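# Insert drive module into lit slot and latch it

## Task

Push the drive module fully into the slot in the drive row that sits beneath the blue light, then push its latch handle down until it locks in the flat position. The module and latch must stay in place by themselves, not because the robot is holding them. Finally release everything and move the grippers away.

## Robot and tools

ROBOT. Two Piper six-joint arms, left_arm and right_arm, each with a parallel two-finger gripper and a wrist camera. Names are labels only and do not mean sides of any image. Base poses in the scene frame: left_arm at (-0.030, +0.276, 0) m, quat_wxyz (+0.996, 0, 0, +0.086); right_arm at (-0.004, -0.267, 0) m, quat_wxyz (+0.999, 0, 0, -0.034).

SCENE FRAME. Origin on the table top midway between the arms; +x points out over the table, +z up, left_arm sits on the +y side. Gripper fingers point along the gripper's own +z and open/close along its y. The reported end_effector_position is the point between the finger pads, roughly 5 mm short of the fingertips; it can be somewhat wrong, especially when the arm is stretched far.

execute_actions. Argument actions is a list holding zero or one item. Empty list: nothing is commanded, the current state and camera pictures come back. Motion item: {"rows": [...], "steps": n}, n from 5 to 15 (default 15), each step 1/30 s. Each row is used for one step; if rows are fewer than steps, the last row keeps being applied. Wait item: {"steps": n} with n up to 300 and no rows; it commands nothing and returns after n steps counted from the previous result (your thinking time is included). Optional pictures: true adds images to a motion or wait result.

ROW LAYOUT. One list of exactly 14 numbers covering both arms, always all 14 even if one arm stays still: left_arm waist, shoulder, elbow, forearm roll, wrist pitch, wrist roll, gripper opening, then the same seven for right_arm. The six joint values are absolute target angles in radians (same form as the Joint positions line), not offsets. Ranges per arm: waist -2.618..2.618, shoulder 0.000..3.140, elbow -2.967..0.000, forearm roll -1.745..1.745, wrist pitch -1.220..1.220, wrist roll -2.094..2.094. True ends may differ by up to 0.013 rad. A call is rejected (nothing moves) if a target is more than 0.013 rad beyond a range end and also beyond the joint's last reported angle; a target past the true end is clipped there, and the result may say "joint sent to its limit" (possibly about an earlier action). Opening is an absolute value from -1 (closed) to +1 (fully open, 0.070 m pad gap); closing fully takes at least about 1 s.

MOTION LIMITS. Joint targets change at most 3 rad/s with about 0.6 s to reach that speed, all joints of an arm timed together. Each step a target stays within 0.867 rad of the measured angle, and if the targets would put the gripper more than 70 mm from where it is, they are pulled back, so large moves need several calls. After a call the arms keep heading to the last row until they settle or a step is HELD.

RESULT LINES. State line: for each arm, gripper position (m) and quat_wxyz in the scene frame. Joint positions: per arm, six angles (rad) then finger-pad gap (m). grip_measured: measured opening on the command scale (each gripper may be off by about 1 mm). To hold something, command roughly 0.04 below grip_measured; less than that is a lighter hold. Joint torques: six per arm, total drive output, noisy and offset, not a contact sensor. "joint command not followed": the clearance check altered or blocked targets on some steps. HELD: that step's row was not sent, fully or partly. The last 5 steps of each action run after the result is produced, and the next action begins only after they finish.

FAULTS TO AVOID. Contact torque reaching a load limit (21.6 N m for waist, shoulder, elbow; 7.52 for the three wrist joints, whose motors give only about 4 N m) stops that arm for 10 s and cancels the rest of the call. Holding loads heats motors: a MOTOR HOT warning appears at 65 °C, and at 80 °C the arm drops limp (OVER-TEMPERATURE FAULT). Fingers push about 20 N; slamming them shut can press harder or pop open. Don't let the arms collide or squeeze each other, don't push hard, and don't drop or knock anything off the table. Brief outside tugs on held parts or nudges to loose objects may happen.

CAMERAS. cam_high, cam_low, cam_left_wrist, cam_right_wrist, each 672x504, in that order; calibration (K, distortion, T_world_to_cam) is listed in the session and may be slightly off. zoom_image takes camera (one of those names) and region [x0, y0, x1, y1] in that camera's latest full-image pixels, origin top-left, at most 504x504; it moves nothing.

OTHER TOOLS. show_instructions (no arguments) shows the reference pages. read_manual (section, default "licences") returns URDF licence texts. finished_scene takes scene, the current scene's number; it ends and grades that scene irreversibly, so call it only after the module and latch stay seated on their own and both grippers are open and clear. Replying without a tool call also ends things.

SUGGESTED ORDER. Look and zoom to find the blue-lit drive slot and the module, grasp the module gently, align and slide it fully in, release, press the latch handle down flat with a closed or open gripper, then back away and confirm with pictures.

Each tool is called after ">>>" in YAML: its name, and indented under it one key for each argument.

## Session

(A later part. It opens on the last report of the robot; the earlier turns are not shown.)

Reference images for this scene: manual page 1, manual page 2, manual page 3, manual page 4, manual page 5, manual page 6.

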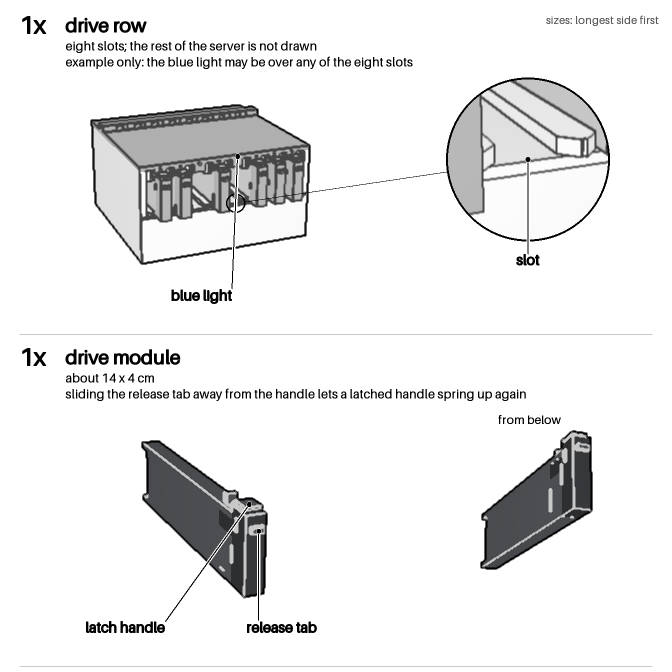

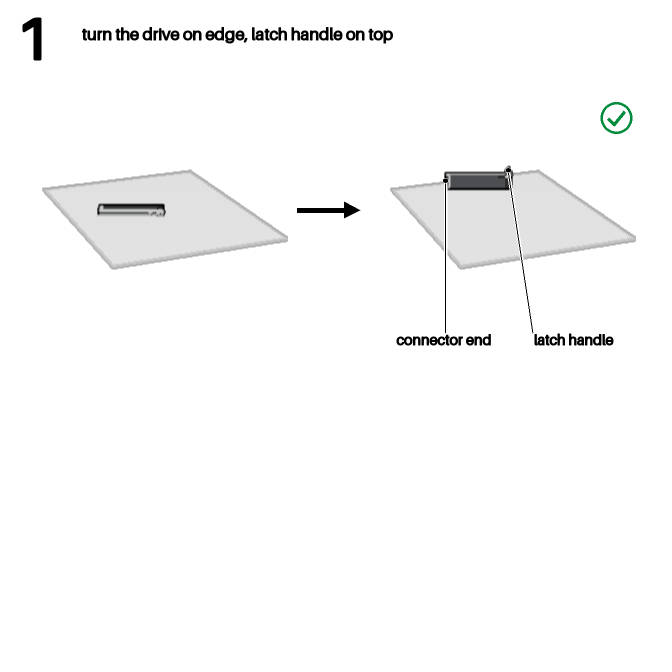

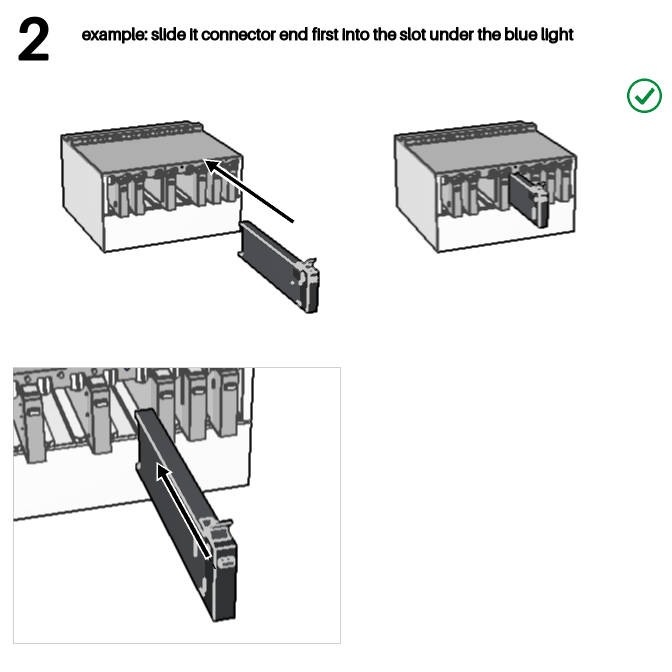

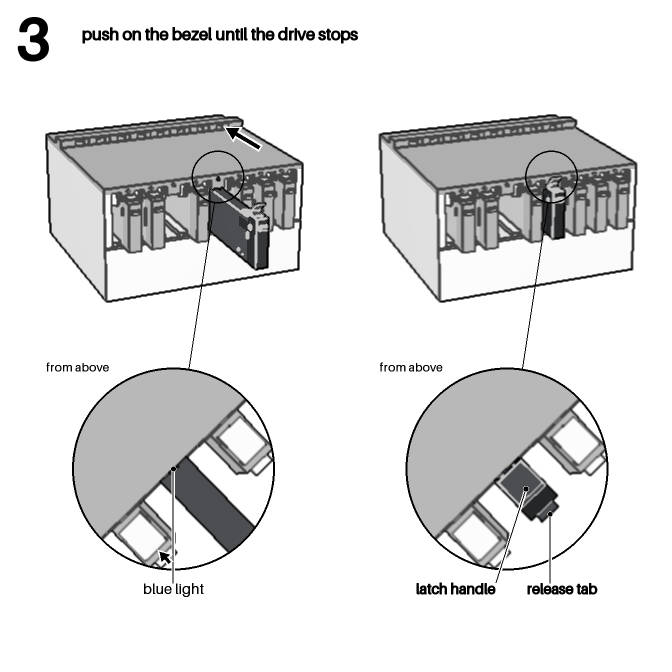

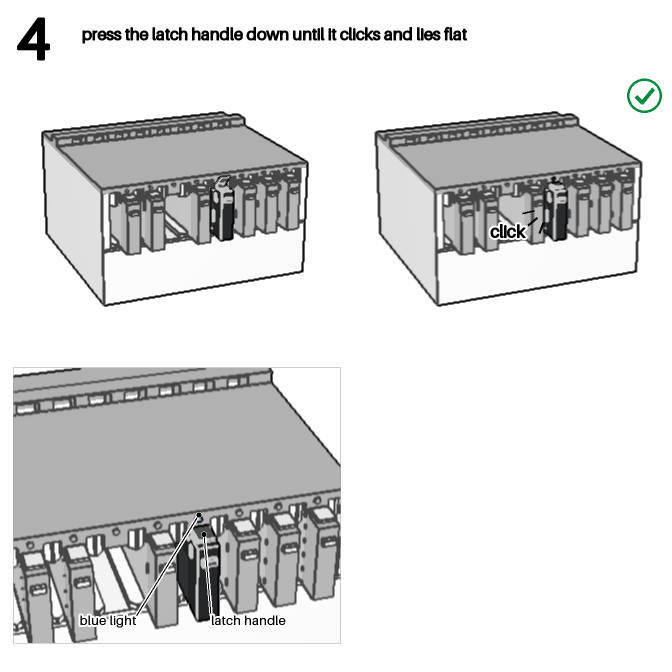

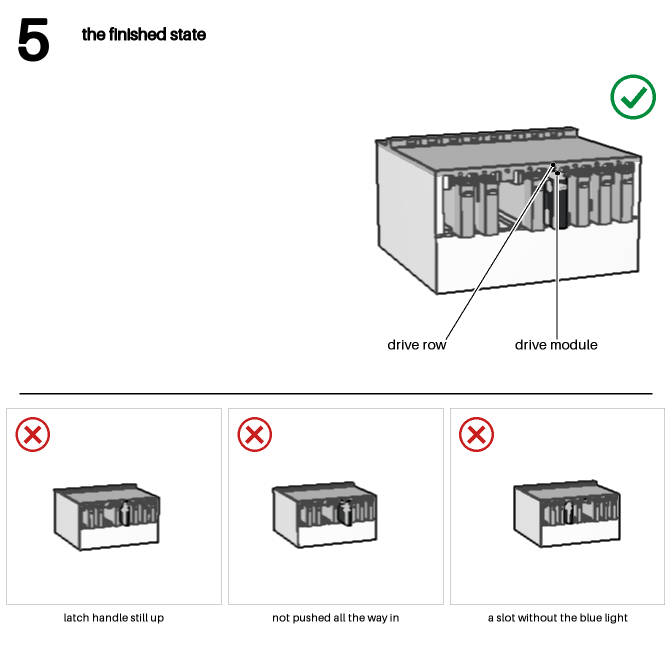

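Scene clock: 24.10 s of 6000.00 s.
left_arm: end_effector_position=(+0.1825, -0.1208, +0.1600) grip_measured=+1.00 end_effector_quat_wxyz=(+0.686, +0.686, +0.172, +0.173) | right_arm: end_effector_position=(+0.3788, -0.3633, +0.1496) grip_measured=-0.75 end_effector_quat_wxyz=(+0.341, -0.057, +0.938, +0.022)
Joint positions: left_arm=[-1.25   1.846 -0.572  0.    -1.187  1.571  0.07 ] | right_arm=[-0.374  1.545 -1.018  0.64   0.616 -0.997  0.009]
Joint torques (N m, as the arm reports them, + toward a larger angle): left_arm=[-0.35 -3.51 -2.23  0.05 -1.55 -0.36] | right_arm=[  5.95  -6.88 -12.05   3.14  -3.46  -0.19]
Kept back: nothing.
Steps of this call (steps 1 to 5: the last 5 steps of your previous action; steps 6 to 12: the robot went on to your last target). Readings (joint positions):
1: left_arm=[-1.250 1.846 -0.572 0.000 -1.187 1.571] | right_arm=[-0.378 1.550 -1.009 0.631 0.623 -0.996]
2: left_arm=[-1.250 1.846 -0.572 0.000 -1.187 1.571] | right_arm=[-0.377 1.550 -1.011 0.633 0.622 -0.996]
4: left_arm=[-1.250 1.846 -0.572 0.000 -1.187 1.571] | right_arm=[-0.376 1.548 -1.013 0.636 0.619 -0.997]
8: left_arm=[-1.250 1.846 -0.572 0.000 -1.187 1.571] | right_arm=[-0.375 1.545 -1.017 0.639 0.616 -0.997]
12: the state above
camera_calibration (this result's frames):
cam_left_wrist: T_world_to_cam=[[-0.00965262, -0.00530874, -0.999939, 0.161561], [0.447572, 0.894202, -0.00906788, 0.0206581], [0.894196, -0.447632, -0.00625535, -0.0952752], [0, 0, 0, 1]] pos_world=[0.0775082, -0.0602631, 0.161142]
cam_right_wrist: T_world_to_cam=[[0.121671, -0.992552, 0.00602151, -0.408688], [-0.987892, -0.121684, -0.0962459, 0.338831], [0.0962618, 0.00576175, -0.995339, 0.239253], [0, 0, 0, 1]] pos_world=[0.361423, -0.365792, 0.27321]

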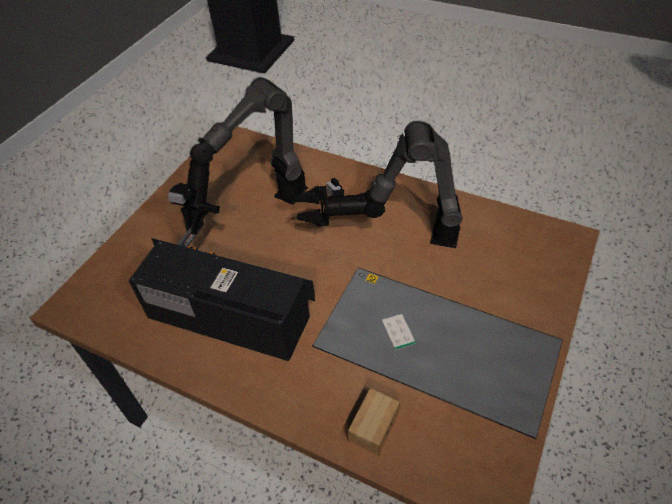

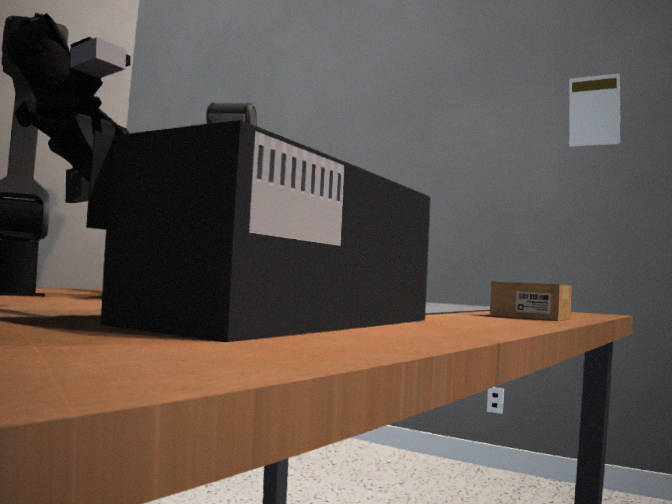

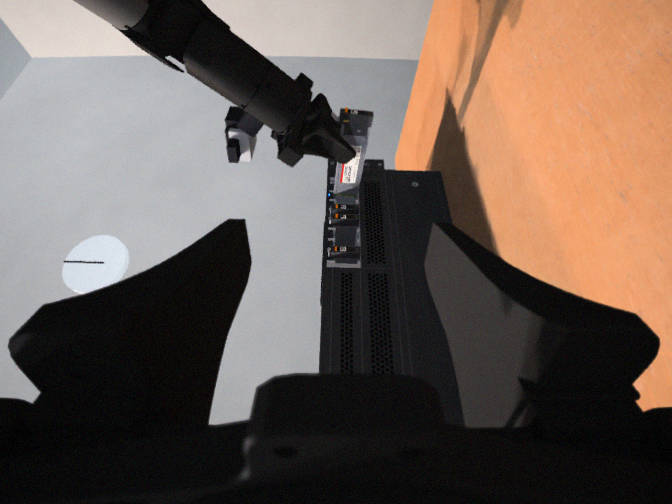

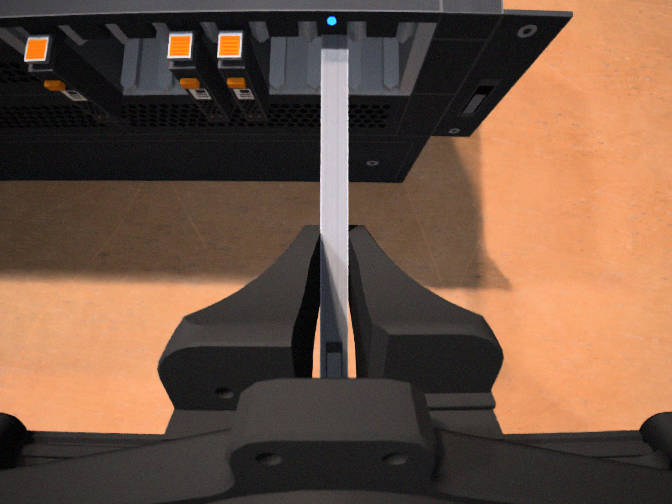

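>>> execute_actions:
  actions:
    - {"rows":[[-1.25,1.846,-0.572,0,-1.187,1.571,1,-0.4406,1.4593,-0.9265,0.6827,0.6437,-1.0841,-0.85]],"steps":15}

>>> execute_actions:
  actions:
    - {"steps":12}
  pictures: true

>>> zoom_image:
  camera: "cam_left_wrist"
  region: [270, 70, 430, 230]

Scene clock: 24.70 s of 6000.00 s.
left_arm: end_effector_position=(+0.1825, -0.1208, +0.1600) grip_measured=+1.00 end_effector_quat_wxyz=(+0.686, +0.686, +0.172, +0.173) | right_arm: end_effector_position=(+0.3524, -0.3688, +0.1553) grip_measured=-0.75 end_effector_quat_wxyz=(+0.351, -0.055, +0.935, +0.016)
Joint positions: left_arm=[-1.25   1.846 -0.572  0.    -1.187  1.571  0.07 ] | right_arm=[-0.439  1.454 -0.932  0.691  0.635 -1.086  0.009]
Joint torques (N m, as the arm reports them, + toward a larger angle): left_arm=[-0.31 -3.36 -2.09  0.03 -1.51 -0.4 ] | right_arm=[-0.23 -3.9  -3.23  0.18 -0.16  0.06]
Steps of this call (steps 1 to 8: the robot went on to your last target; steps 9 to 18: the first 10 steps of this action). Readings (joint positions):
9: left_arm=[-1.250 1.846 -0.572 0.000 -1.187 1.571] | right_arm=[-0.374 1.544 -1.019 0.640 0.616 -0.997]
10: left_arm=[-1.250 1.846 -0.572 0.000 -1.187 1.571] | right_arm=[-0.376 1.542 -1.017 0.642 0.615 -1.000]
12: left_arm=[-1.250 1.846 -0.572 0.000 -1.187 1.571] | right_arm=[-0.389 1.519 -1.005 0.666 0.606 -1.024]
16: left_arm=[-1.250 1.846 -0.572 0.000 -1.187 1.571] | right_arm=[-0.437 1.455 -0.938 0.692 0.629 -1.085]
18: the state above

Scene clock: 25.10 s of 6000.00 s.
left_arm: end_effector_position=(+0.1825, -0.1208, +0.1600) grip_measured=+1.00 end_effector_quat_wxyz=(+0.686, +0.686, +0.172, +0.173) | right_arm: end_effector_position=(+0.3498, -0.3677, +0.1505) grip_measured=-0.75 end_effector_quat_wxyz=(+0.343, -0.057, +0.937, +0.020)
Joint positions: left_arm=[-1.25   1.846 -0.572  0.    -1.187  1.571  0.07 ] | right_arm=[-0.44   1.459 -0.927  0.683  0.643 -1.084  0.009]
Joint torques (N m, as the arm reports them, + toward a larger angle): left_arm=[-0.34 -3.49 -2.12  0.06 -1.53 -0.38] | right_arm=[-0.83 -3.85 -3.18  0.2  -0.07  0.06]
Kept back: nothing.
Steps of this call (steps 1 to 5: the last 5 steps of your previous action; steps 6 to 12: the robot went on to your last target). Readings (joint positions):
1: left_arm=[-1.250 1.846 -0.572 0.000 -1.187 1.571] | right_arm=[-0.439 1.455 -0.932 0.689 0.636 -1.085]
2: left_arm=[-1.250 1.846 -0.572 0.000 -1.187 1.571] | right_arm=[-0.439 1.455 -0.932 0.688 0.637 -1.085]
4: left_arm=[-1.250 1.846 -0.572 0.000 -1.187 1.571] | right_arm=[-0.439 1.457 -0.930 0.686 0.639 -1.085]
8: left_arm=[-1.250 1.846 -0.572 0.000 -1.187 1.571] | right_arm=[-0.440 1.458 -0.928 0.684 0.642 -1.084]
12: the state above
camera_calibration (this result's frames):
cam_left_wrist: T_world_to_cam=[[-0.00965262, -0.00530879, -0.999939, 0.161561], [0.447572, 0.894202, -0.00906792, 0.0206581], [0.894196, -0.447632, -0.00625533, -0.0952752], [0, 0, 0, 1]] pos_world=[0.0775082, -0.0602631, 0.161142]
cam_right_wrist: T_world_to_cam=[[0.118854, -0.992873, 0.00875965, -0.409014], [-0.987824, -0.119132, -0.100053, 0.311186], [0.100383, 0.00323861, -0.994944, 0.240569], [0, 0, 0, 1]] pos_world=[0.331861, -0.369806, 0.274071]

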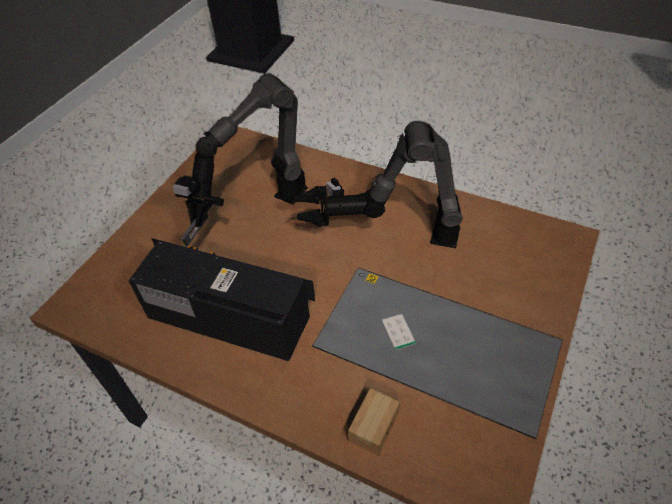

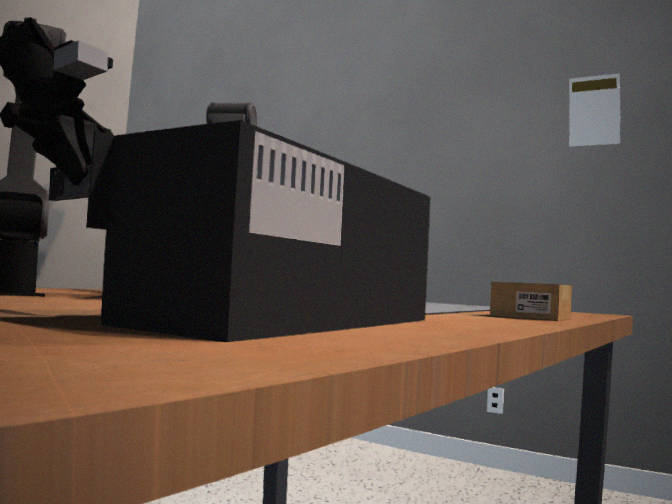

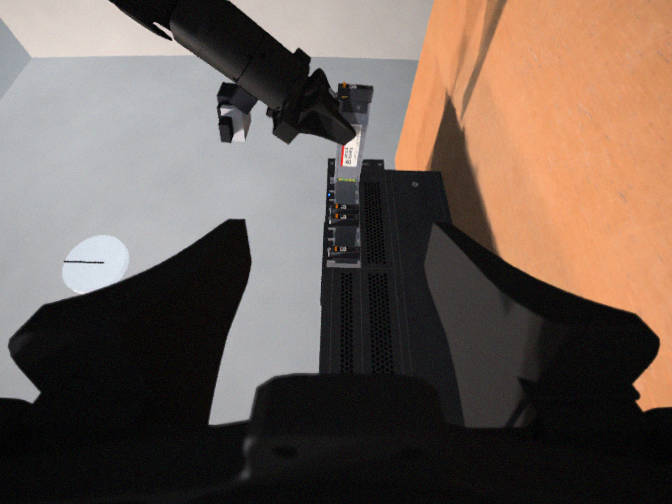

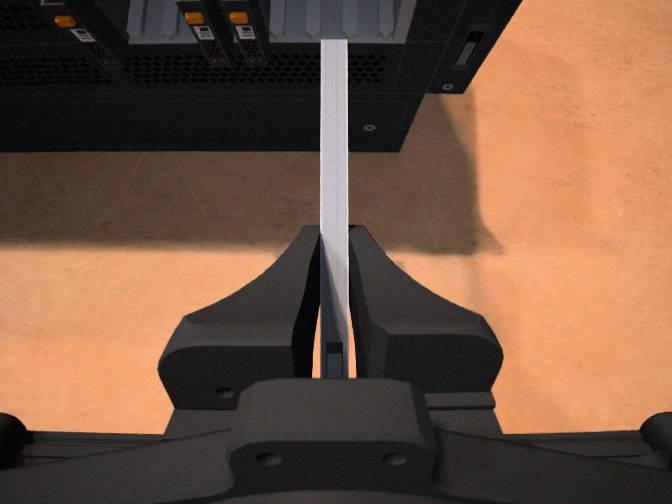

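Region (270, 70, 430, 230) of cam_left_wrist's 672x504 image, scaled by 3.150, with more detail than that image has.

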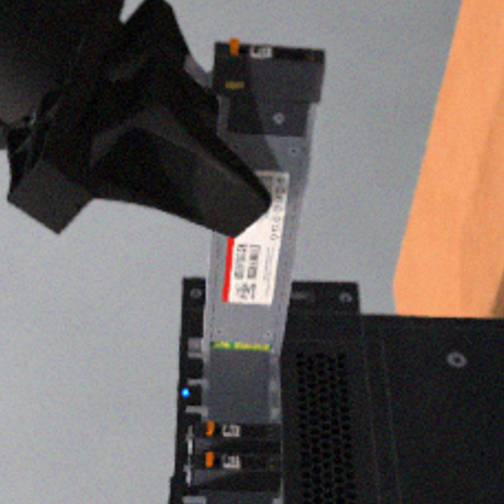

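>>> execute_actions:
  actions:
    - {"rows":[[-1.25,1.846,-0.572,0,-1.187,1.571,1,-0.4211,1.4706,-0.9803,0.5756,0.6921,-0.9692,-0.85]],"steps":15}

>>> execute_actions:
  actions:
    - {"steps":15}
  pictures: true

>>> zoom_image:
  camera: "cam_left_wrist"
  region: [270, 70, 430, 230]

>>> zoom_image:
  camera: "cam_right_wrist"
  region: [180, 0, 480, 120]

Scene clock: 25.77 s of 6000.00 s.
left_arm: end_effector_position=(+0.1825, -0.1208, +0.1600) grip_measured=+1.00 end_effector_quat_wxyz=(+0.686, +0.686, +0.172, +0.173) | right_arm: end_effector_position=(+0.3494, -0.3676, +0.1534) grip_measured=-0.75 end_effector_quat_wxyz=(+0.319, -0.057, +0.946, +0.019)
Joint positions: left_arm=[-1.25   1.846 -0.572  0.    -1.187  1.571  0.07 ] | right_arm=[-0.421  1.471 -0.981  0.574  0.693 -0.967  0.009]
Joint torques (N m, as the arm reports them, + toward a larger angle): left_arm=[-0.37 -3.56 -2.17  0.07 -1.5  -0.39] | right_arm=[ 0.28 -3.9  -4.18  0.54 -0.25 -0.26]
Steps of this call (steps 1 to 10: the robot went on to your last target; steps 11 to 20: the first 10 steps of this action). Readings (joint positions):
11: left_arm=[-1.250 1.846 -0.572 0.000 -1.187 1.571] | right_arm=[-0.441 1.459 -0.927 0.683 0.644 -1.084]
12: left_arm=[-1.250 1.846 -0.572 0.000 -1.187 1.571] | right_arm=[-0.441 1.459 -0.927 0.680 0.645 -1.081]
14: left_arm=[-1.250 1.846 -0.572 0.000 -1.187 1.571] | right_arm=[-0.437 1.462 -0.936 0.656 0.655 -1.056]
18: left_arm=[-1.250 1.846 -0.572 0.000 -1.187 1.571] | right_arm=[-0.423 1.470 -0.976 0.582 0.690 -0.975]
20: the state above

Scene clock: 26.27 s of 6000.00 s.
left_arm: end_effector_position=(+0.1825, -0.1208, +0.1600) grip_measured=+1.00 end_effector_quat_wxyz=(+0.686, +0.686, +0.172, +0.173) | right_arm: end_effector_position=(+0.3497, -0.3676, +0.1536) grip_measured=-0.75 end_effector_quat_wxyz=(+0.320, -0.057, +0.945, +0.019)
Joint positions: left_arm=[-1.25   1.846 -0.572  0.    -1.187  1.571  0.07 ] | right_arm=[-0.421  1.471 -0.981  0.576  0.692 -0.969  0.009]
Joint torques (N m, as the arm reports them, + toward a larger angle): left_arm=[-0.44 -3.5  -2.11  0.06 -1.53 -0.39] | right_arm=[ 0.36 -4.08 -3.87  0.54 -0.42 -0.18]
Kept back: nothing.
Steps of this call (steps 1 to 5: the last 5 steps of your previous action; steps 6 to 15: the robot went on to your last target). Readings (joint positions):
1: left_arm=[-1.250 1.846 -0.572 0.000 -1.187 1.571] | right_arm=[-0.421 1.471 -0.981 0.574 0.693 -0.967]
2: left_arm=[-1.250 1.846 -0.572 0.000 -1.187 1.571] | right_arm=[-0.421 1.471 -0.981 0.574 0.693 -0.968]
4: left_arm=[-1.250 1.846 -0.572 0.000 -1.187 1.571] | right_arm=[-0.421 1.471 -0.981 0.574 0.693 -0.969]
8: left_arm=[-1.250 1.846 -0.572 0.000 -1.187 1.571] | right_arm=[-0.421 1.471 -0.981 0.575 0.693 -0.969]
15: the state above
All arms were judged still, so your last target was given up. Only a new action makes them travel on or press farther. Fingers that are still opening or closing keep moving.
camera_calibration (this result's frames):
cam_left_wrist: T_world_to_cam=[[-0.0096527, -0.00530871, -0.999939, 0.161561], [0.447572, 0.894202, -0.00906788, 0.0206581], [0.894196, -0.447632, -0.00625544, -0.0952752], [0, 0, 0, 1]] pos_world=[0.0775082, -0.0602631, 0.161142]
cam_right_wrist: T_world_to_cam=[[0.119528, -0.992799, 0.00790006, -0.409061], [-0.991461, -0.119777, -0.0515698, 0.304988], [0.0521448, -0.00166857, -0.998638, 0.259249], [0, 0, 0, 1]] pos_world=[0.337759, -0.369152, 0.277856]

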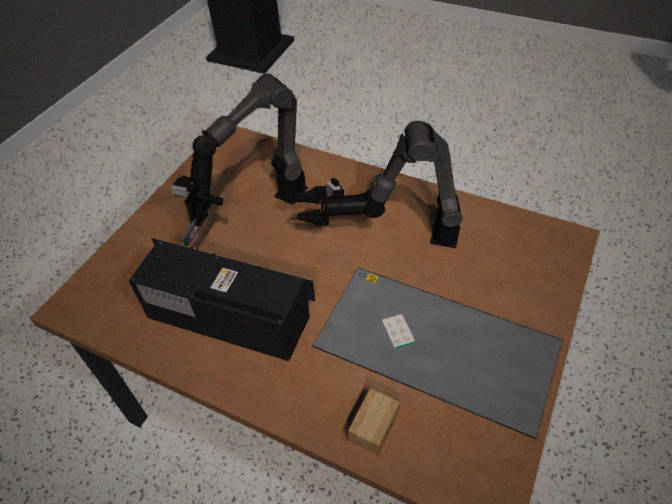

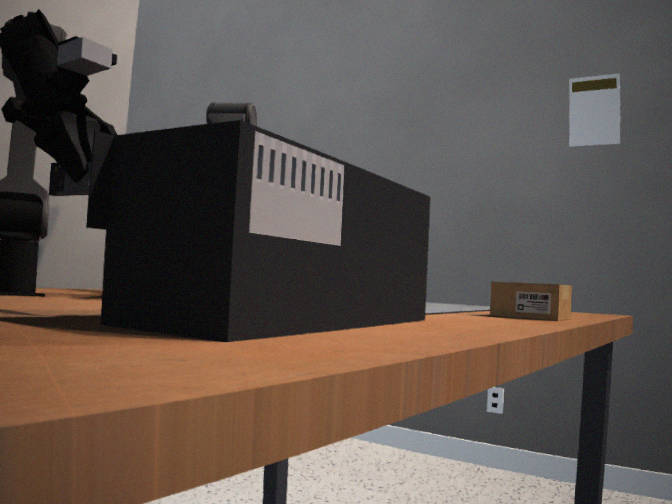

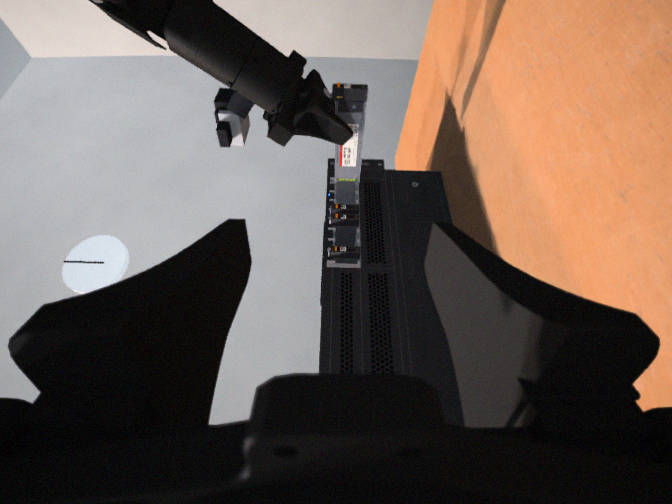

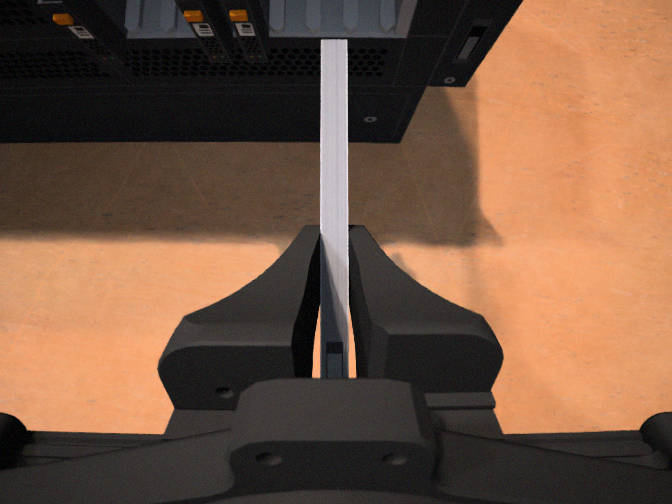

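Region (270, 70, 430, 230) of cam_left_wrist's 672x504 image, scaled by 3.150, with more detail than that image has.

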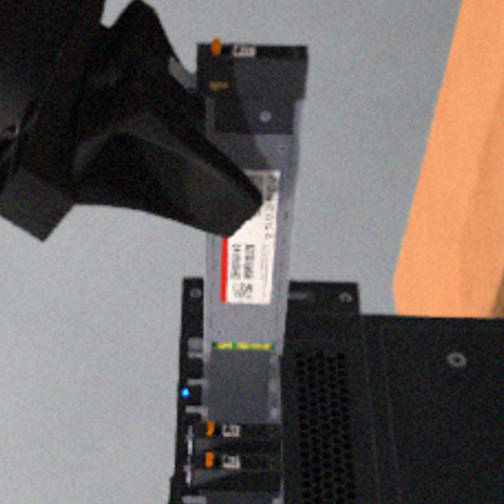

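Region (180, 0, 480, 120) of cam_right_wrist's 672x504 image, scaled by 1.680, with more detail than that image has; it fills the top 202 rows of this view, and the rest is white.

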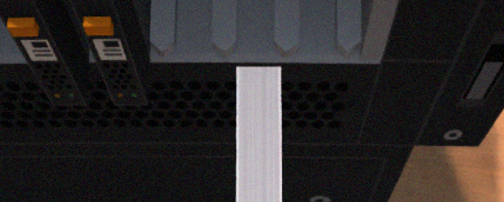

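>>> execute_actions:
  actions:
    - {"rows":[[-1.25,1.846,-0.572,0,-1.187,1.571,1,-0.3682,1.5422,-1.058,0.5415,0.6715,-0.8988,-0.85]],"steps":15}

>>> execute_actions:
  actions:
    - {"rows":[[-1.25,1.846,-0.572,0,-1.187,1.571,1,-0.3498,1.5715,-1.092,0.5268,0.667,-0.8712,-0.85]],"steps":15}

>>> execute_actions:
  actions:
    - {"steps":8}
  pictures: true

>>> zoom_image:
  camera: "cam_left_wrist"
  region: [270, 70, 430, 230]

Scene clock: 27.27 s of 6000.00 s.
left_arm: end_effector_position=(+0.1825, -0.1208, +0.1600) grip_measured=+1.00 end_effector_quat_wxyz=(+0.686, +0.686, +0.172, +0.173) | right_arm: end_effector_position=(+0.3752, -0.3644, +0.1530) grip_measured=-0.75 end_effector_quat_wxyz=(+0.320, -0.057, +0.946, +0.020)
Joint positions: left_arm=[-1.25   1.846 -0.572  0.    -1.187  1.571  0.07 ] | right_arm=[-0.367  1.545 -1.06   0.542  0.67  -0.898  0.009]
Joint torques (N m, as the arm reports them, + toward a larger angle): left_arm=[-0.36 -3.45 -2.29  0.05 -1.53 -0.38] | right_arm=[-0.86 -5.83 -3.68  0.17 -0.16 -0.19]
Steps of this call (steps 1 to 20: nothing new was sent; steps 21 to 30: the first 10 steps of this action). Readings (joint positions):
21: left_arm=[-1.250 1.846 -0.572 0.000 -1.187 1.571] | right_arm=[-0.421 1.471 -0.981 0.576 0.692 -0.969]
22: left_arm=[-1.250 1.846 -0.572 0.000 -1.187 1.571] | right_arm=[-0.419 1.473 -0.982 0.575 0.691 -0.967]
24: left_arm=[-1.250 1.846 -0.572 0.000 -1.187 1.571] | right_arm=[-0.402 1.496 -1.005 0.565 0.686 -0.945]
28: left_arm=[-1.250 1.846 -0.572 0.000 -1.187 1.571] | right_arm=[-0.366 1.545 -1.059 0.542 0.670 -0.897]
30: the state above

Scene clock: 27.77 s of 6000.00 s.
left_arm: end_effector_position=(+0.1825, -0.1208, +0.1600) grip_measured=+1.00 end_effector_quat_wxyz=(+0.686, +0.686, +0.172, +0.173) | right_arm: end_effector_position=(+0.3839, -0.3631, +0.1532) grip_measured=-0.75 end_effector_quat_wxyz=(+0.319, -0.058, +0.946, +0.020)
Joint positions: left_arm=[-1.25   1.846 -0.572  0.    -1.187  1.571  0.07 ] | right_arm=[-0.349  1.571 -1.091  0.526  0.669 -0.871  0.009]
Joint torques (N m, as the arm reports them, + toward a larger angle): left_arm=[-0.26 -3.57 -2.14  0.03 -1.52 -0.38] | right_arm=[-0.7  -5.09 -4.61  0.52 -0.85 -0.04]
Steps of this call (steps 1 to 5: the last 5 steps of your previous action; steps 6 to 15: the first 10 steps of this action). Readings (joint positions):
6: left_arm=[-1.250 1.846 -0.572 0.000 -1.187 1.571] | right_arm=[-0.368 1.543 -1.059 0.542 0.671 -0.899]
7: left_arm=[-1.250 1.846 -0.572 0.000 -1.187 1.571] | right_arm=[-0.367 1.545 -1.060 0.540 0.671 -0.897]
9: left_arm=[-1.250 1.846 -0.572 0.000 -1.187 1.571] | right_arm=[-0.356 1.562 -1.081 0.530 0.670 -0.879]
13: left_arm=[-1.250 1.846 -0.572 0.000 -1.187 1.571] | right_arm=[-0.349 1.571 -1.091 0.525 0.669 -0.871]
15: the state above

Scene clock: 28.03 s of 6000.00 s.
left_arm: end_effector_position=(+0.1825, -0.1208, +0.1600) grip_measured=+1.00 end_effector_quat_wxyz=(+0.686, +0.686, +0.172, +0.173) | right_arm: end_effector_position=(+0.3841, -0.3631, +0.1533) grip_measured=-0.75 end_effector_quat_wxyz=(+0.319, -0.057, +0.946, +0.020)
Joint positions: left_arm=[-1.25   1.846 -0.572  0.    -1.187  1.571  0.07 ] | right_arm=[-0.349  1.571 -1.091  0.527  0.668 -0.871  0.009]
Joint torques (N m, as the arm reports them, + toward a larger angle): left_arm=[-0.31 -3.59 -2.17  0.05 -1.51 -0.4 ] | right_arm=[-1.33 -4.94 -5.03  0.5  -0.96 -0.07]
Kept back: nothing.
Steps of this call (steps 1 to 5: the last 5 steps of your previous action; steps 6 to 8: the robot went on to your last target). Readings (joint positions):
1: left_arm=[-1.250 1.846 -0.572 0.000 -1.187 1.571] | right_arm=[-0.349 1.571 -1.091 0.526 0.669 -0.871]
2: left_arm=[-1.250 1.846 -0.572 0.000 -1.187 1.571] | right_arm=[-0.349 1.571 -1.091 0.526 0.669 -0.871]
4: left_arm=[-1.250 1.846 -0.572 0.000 -1.187 1.571] | right_arm=[-0.349 1.571 -1.091 0.526 0.668 -0.871]
8: the state above
camera_calibration (this result's frames):
cam_left_wrist: T_world_to_cam=[[-0.00965277, -0.00530861, -0.999939, 0.161561], [0.447572, 0.894202, -0.00906783, 0.0206581], [0.894196, -0.447632, -0.00625554, -0.0952751], [0, 0, 0, 1]] pos_world=[0.0775082, -0.0602631, 0.161142]
cam_right_wrist: T_world_to_cam=[[0.120837, -0.992646, 0.00718817, -0.409045], [-0.991378, -0.121046, -0.0501703, 0.338937], [0.0506714, -0.00106376, -0.998715, 0.257978], [0, 0, 0, 1]] pos_world=[0.37237, -0.364735, 0.277592]

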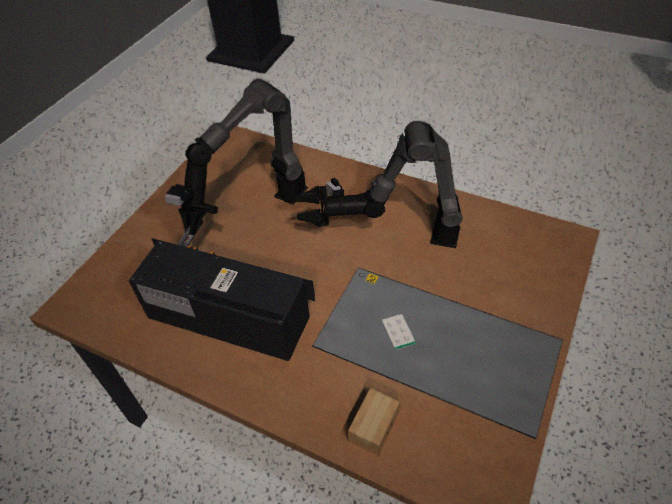

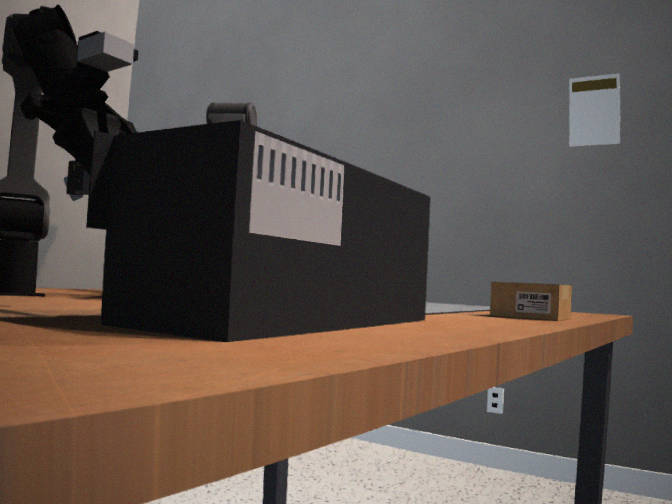

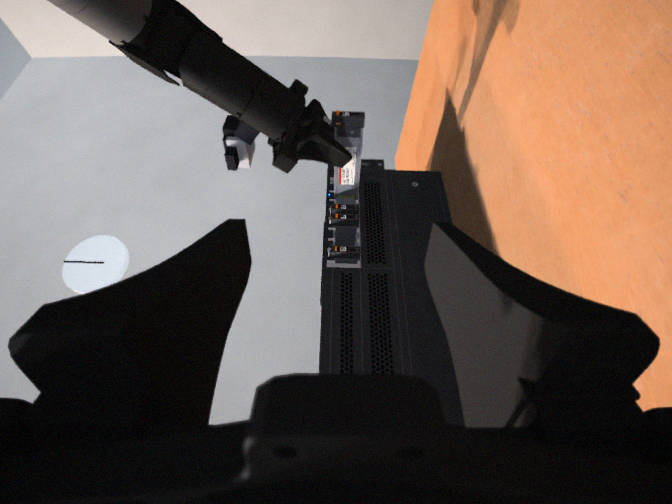

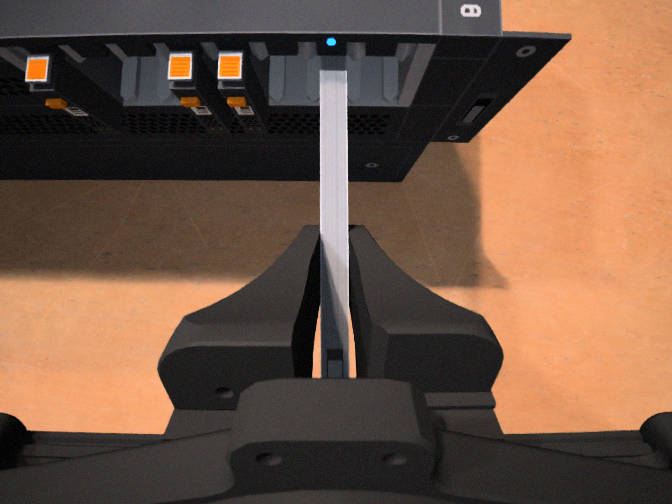

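Region (270, 70, 430, 230) of cam_left_wrist's 672x504 image, scaled by 3.150, with more detail than that image has.

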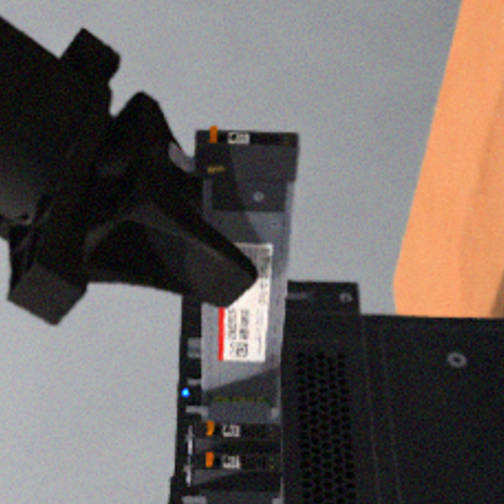

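>>> execute_actions:
  actions:
    - {"rows":[[-1.25,1.846,-0.572,0,-1.187,1.571,1,-0.3314,1.6008,-1.126,0.5122,0.6626,-0.8437,-0.85]],"steps":15}

>>> execute_actions:
  actions:
    - {"steps":8}
  pictures: true

>>> zoom_image:
  camera: "cam_left_wrist"
  region: [270, 70, 430, 230]

Scene clock: 28.47 s of 6000.00 s.
left_arm: end_effector_position=(+0.1825, -0.1208, +0.1600) grip_measured=+1.00 end_effector_quat_wxyz=(+0.686, +0.686, +0.172, +0.173) | right_arm: end_effector_position=(+0.3948, -0.3618, +0.1532) grip_measured=-0.75 end_effector_quat_wxyz=(+0.320, -0.057, +0.946, +0.020)
Joint positions: left_arm=[-1.25   1.846 -0.572  0.    -1.187  1.571  0.07 ] | right_arm=[-0.331  1.603 -1.127  0.513  0.663 -0.843  0.009]
Joint torques (N m, as the arm reports them, + toward a larger angle): left_arm=[-0.39 -3.34 -2.3   0.07 -1.51 -0.39] | right_arm=[-2.17 -6.24 -4.43  0.1  -1.05 -0.04]
Steps of this call (steps 1 to 3: the robot went on to your last target; steps 4 to 13: the first 10 steps of this action). Readings (joint positions):
4: left_arm=[-1.250 1.846 -0.572 0.000 -1.187 1.571] | right_arm=[-0.349 1.572 -1.092 0.527 0.668 -0.871]
5: left_arm=[-1.250 1.846 -0.572 0.000 -1.187 1.571] | right_arm=[-0.348 1.574 -1.094 0.526 0.668 -0.870]
7: left_arm=[-1.250 1.846 -0.572 0.000 -1.187 1.571] | right_arm=[-0.336 1.593 -1.117 0.517 0.665 -0.852]
11: left_arm=[-1.250 1.846 -0.572 0.000 -1.187 1.571] | right_arm=[-0.331 1.603 -1.127 0.513 0.663 -0.843]
13: the state above

Scene clock: 28.73 s of 6000.00 s.
left_arm: end_effector_position=(+0.1825, -0.1208, +0.1600) grip_measured=+1.00 end_effector_quat_wxyz=(+0.686, +0.686, +0.172, +0.173) | right_arm: end_effector_position=(+0.3948, -0.3619, +0.1534) grip_measured=-0.75 end_effector_quat_wxyz=(+0.320, -0.057, +0.945, +0.020)
Joint positions: left_arm=[-1.25   1.846 -0.572  0.    -1.187  1.571  0.07 ] | right_arm=[-0.331  1.602 -1.127  0.513  0.662 -0.844  0.009]
Joint torques (N m, as the arm reports them, + toward a larger angle): left_arm=[-0.4  -3.52 -2.15  0.06 -1.52 -0.38] | right_arm=[-2.8  -6.61 -3.85  0.02 -1.01  0.  ]
Kept back: nothing.
Steps of this call (steps 1 to 5: the last 5 steps of your previous action; steps 6 to 8: the robot went on to your last target). Readings (joint positions):
1: left_arm=[-1.250 1.846 -0.572 0.000 -1.187 1.571] | right_arm=[-0.331 1.603 -1.127 0.513 0.663 -0.843]
2: left_arm=[-1.250 1.846 -0.572 0.000 -1.187 1.571] | right_arm=[-0.331 1.603 -1.127 0.513 0.663 -0.843]
4: left_arm=[-1.250 1.846 -0.572 0.000 -1.187 1.571] | right_arm=[-0.331 1.603 -1.127 0.513 0.663 -0.843]
8: the state above
camera_calibration (this result's frames):
cam_left_wrist: T_world_to_cam=[[-0.00965264, -0.00530875, -0.999939, 0.161561], [0.447572, 0.894202, -0.00906789, 0.0206581], [0.894196, -0.447632, -0.00625536, -0.0952752], [0, 0, 0, 1]] pos_world=[0.0775082, -0.0602631, 0.161142]
cam_right_wrist: T_world_to_cam=[[0.120182, -0.992725, 0.00730236, -0.408954], [-0.991381, -0.120399, -0.0516519, 0.350089], [0.0521553, -0.00103179, -0.998638, 0.256942], [0, 0, 0, 1]] pos_world=[0.38282, -0.363563, 0.277661]

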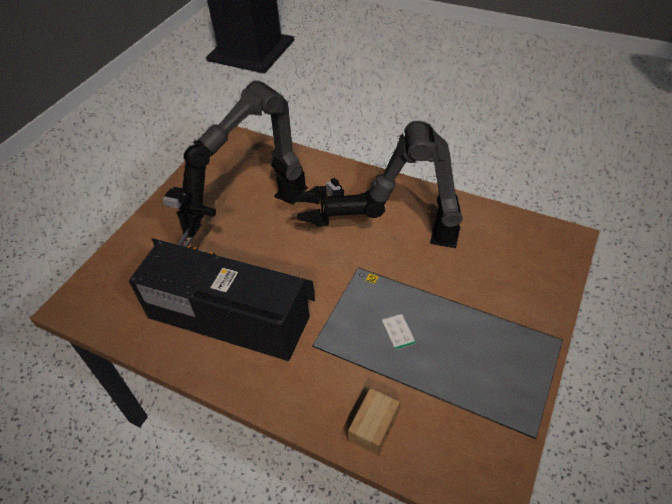

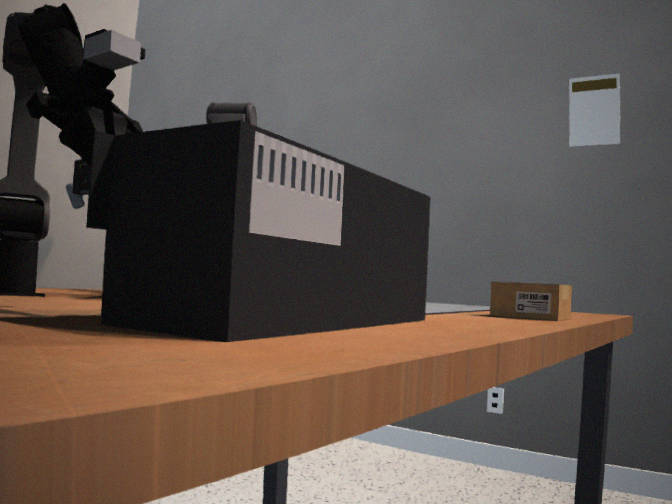

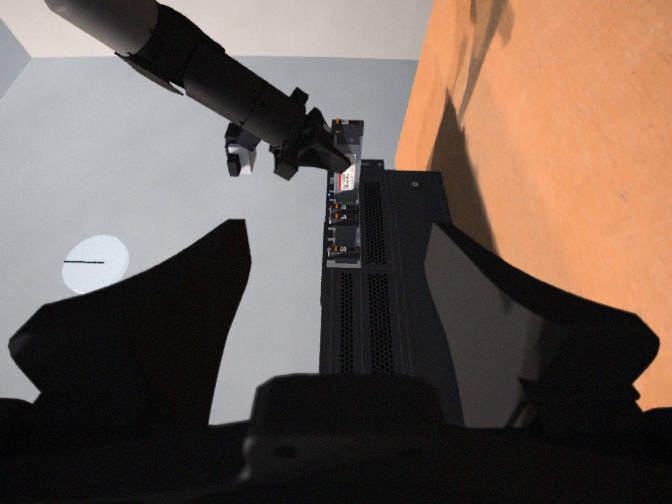

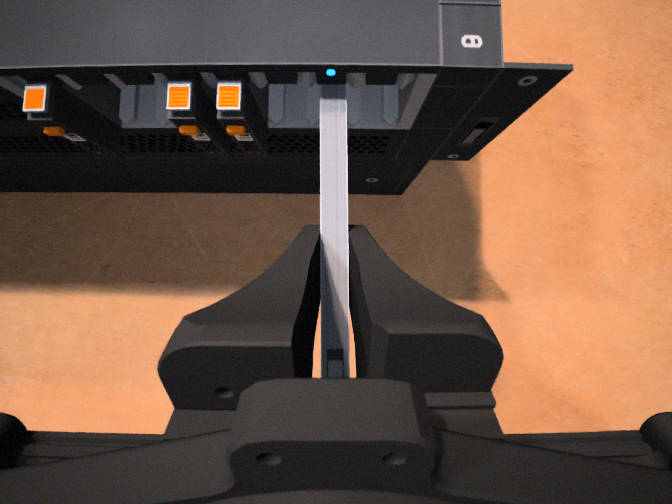

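Region (270, 70, 430, 230) of cam_left_wrist's 672x504 image, scaled by 3.150, with more detail than that image has.

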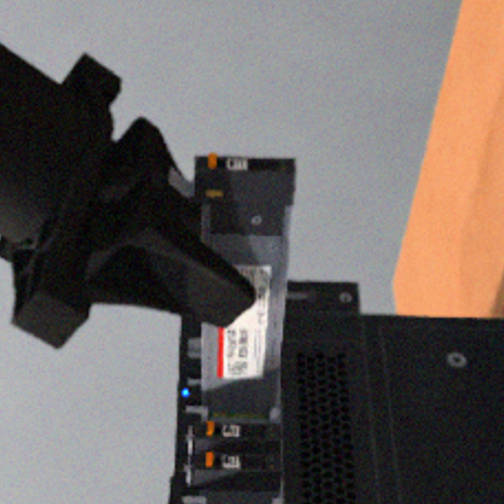

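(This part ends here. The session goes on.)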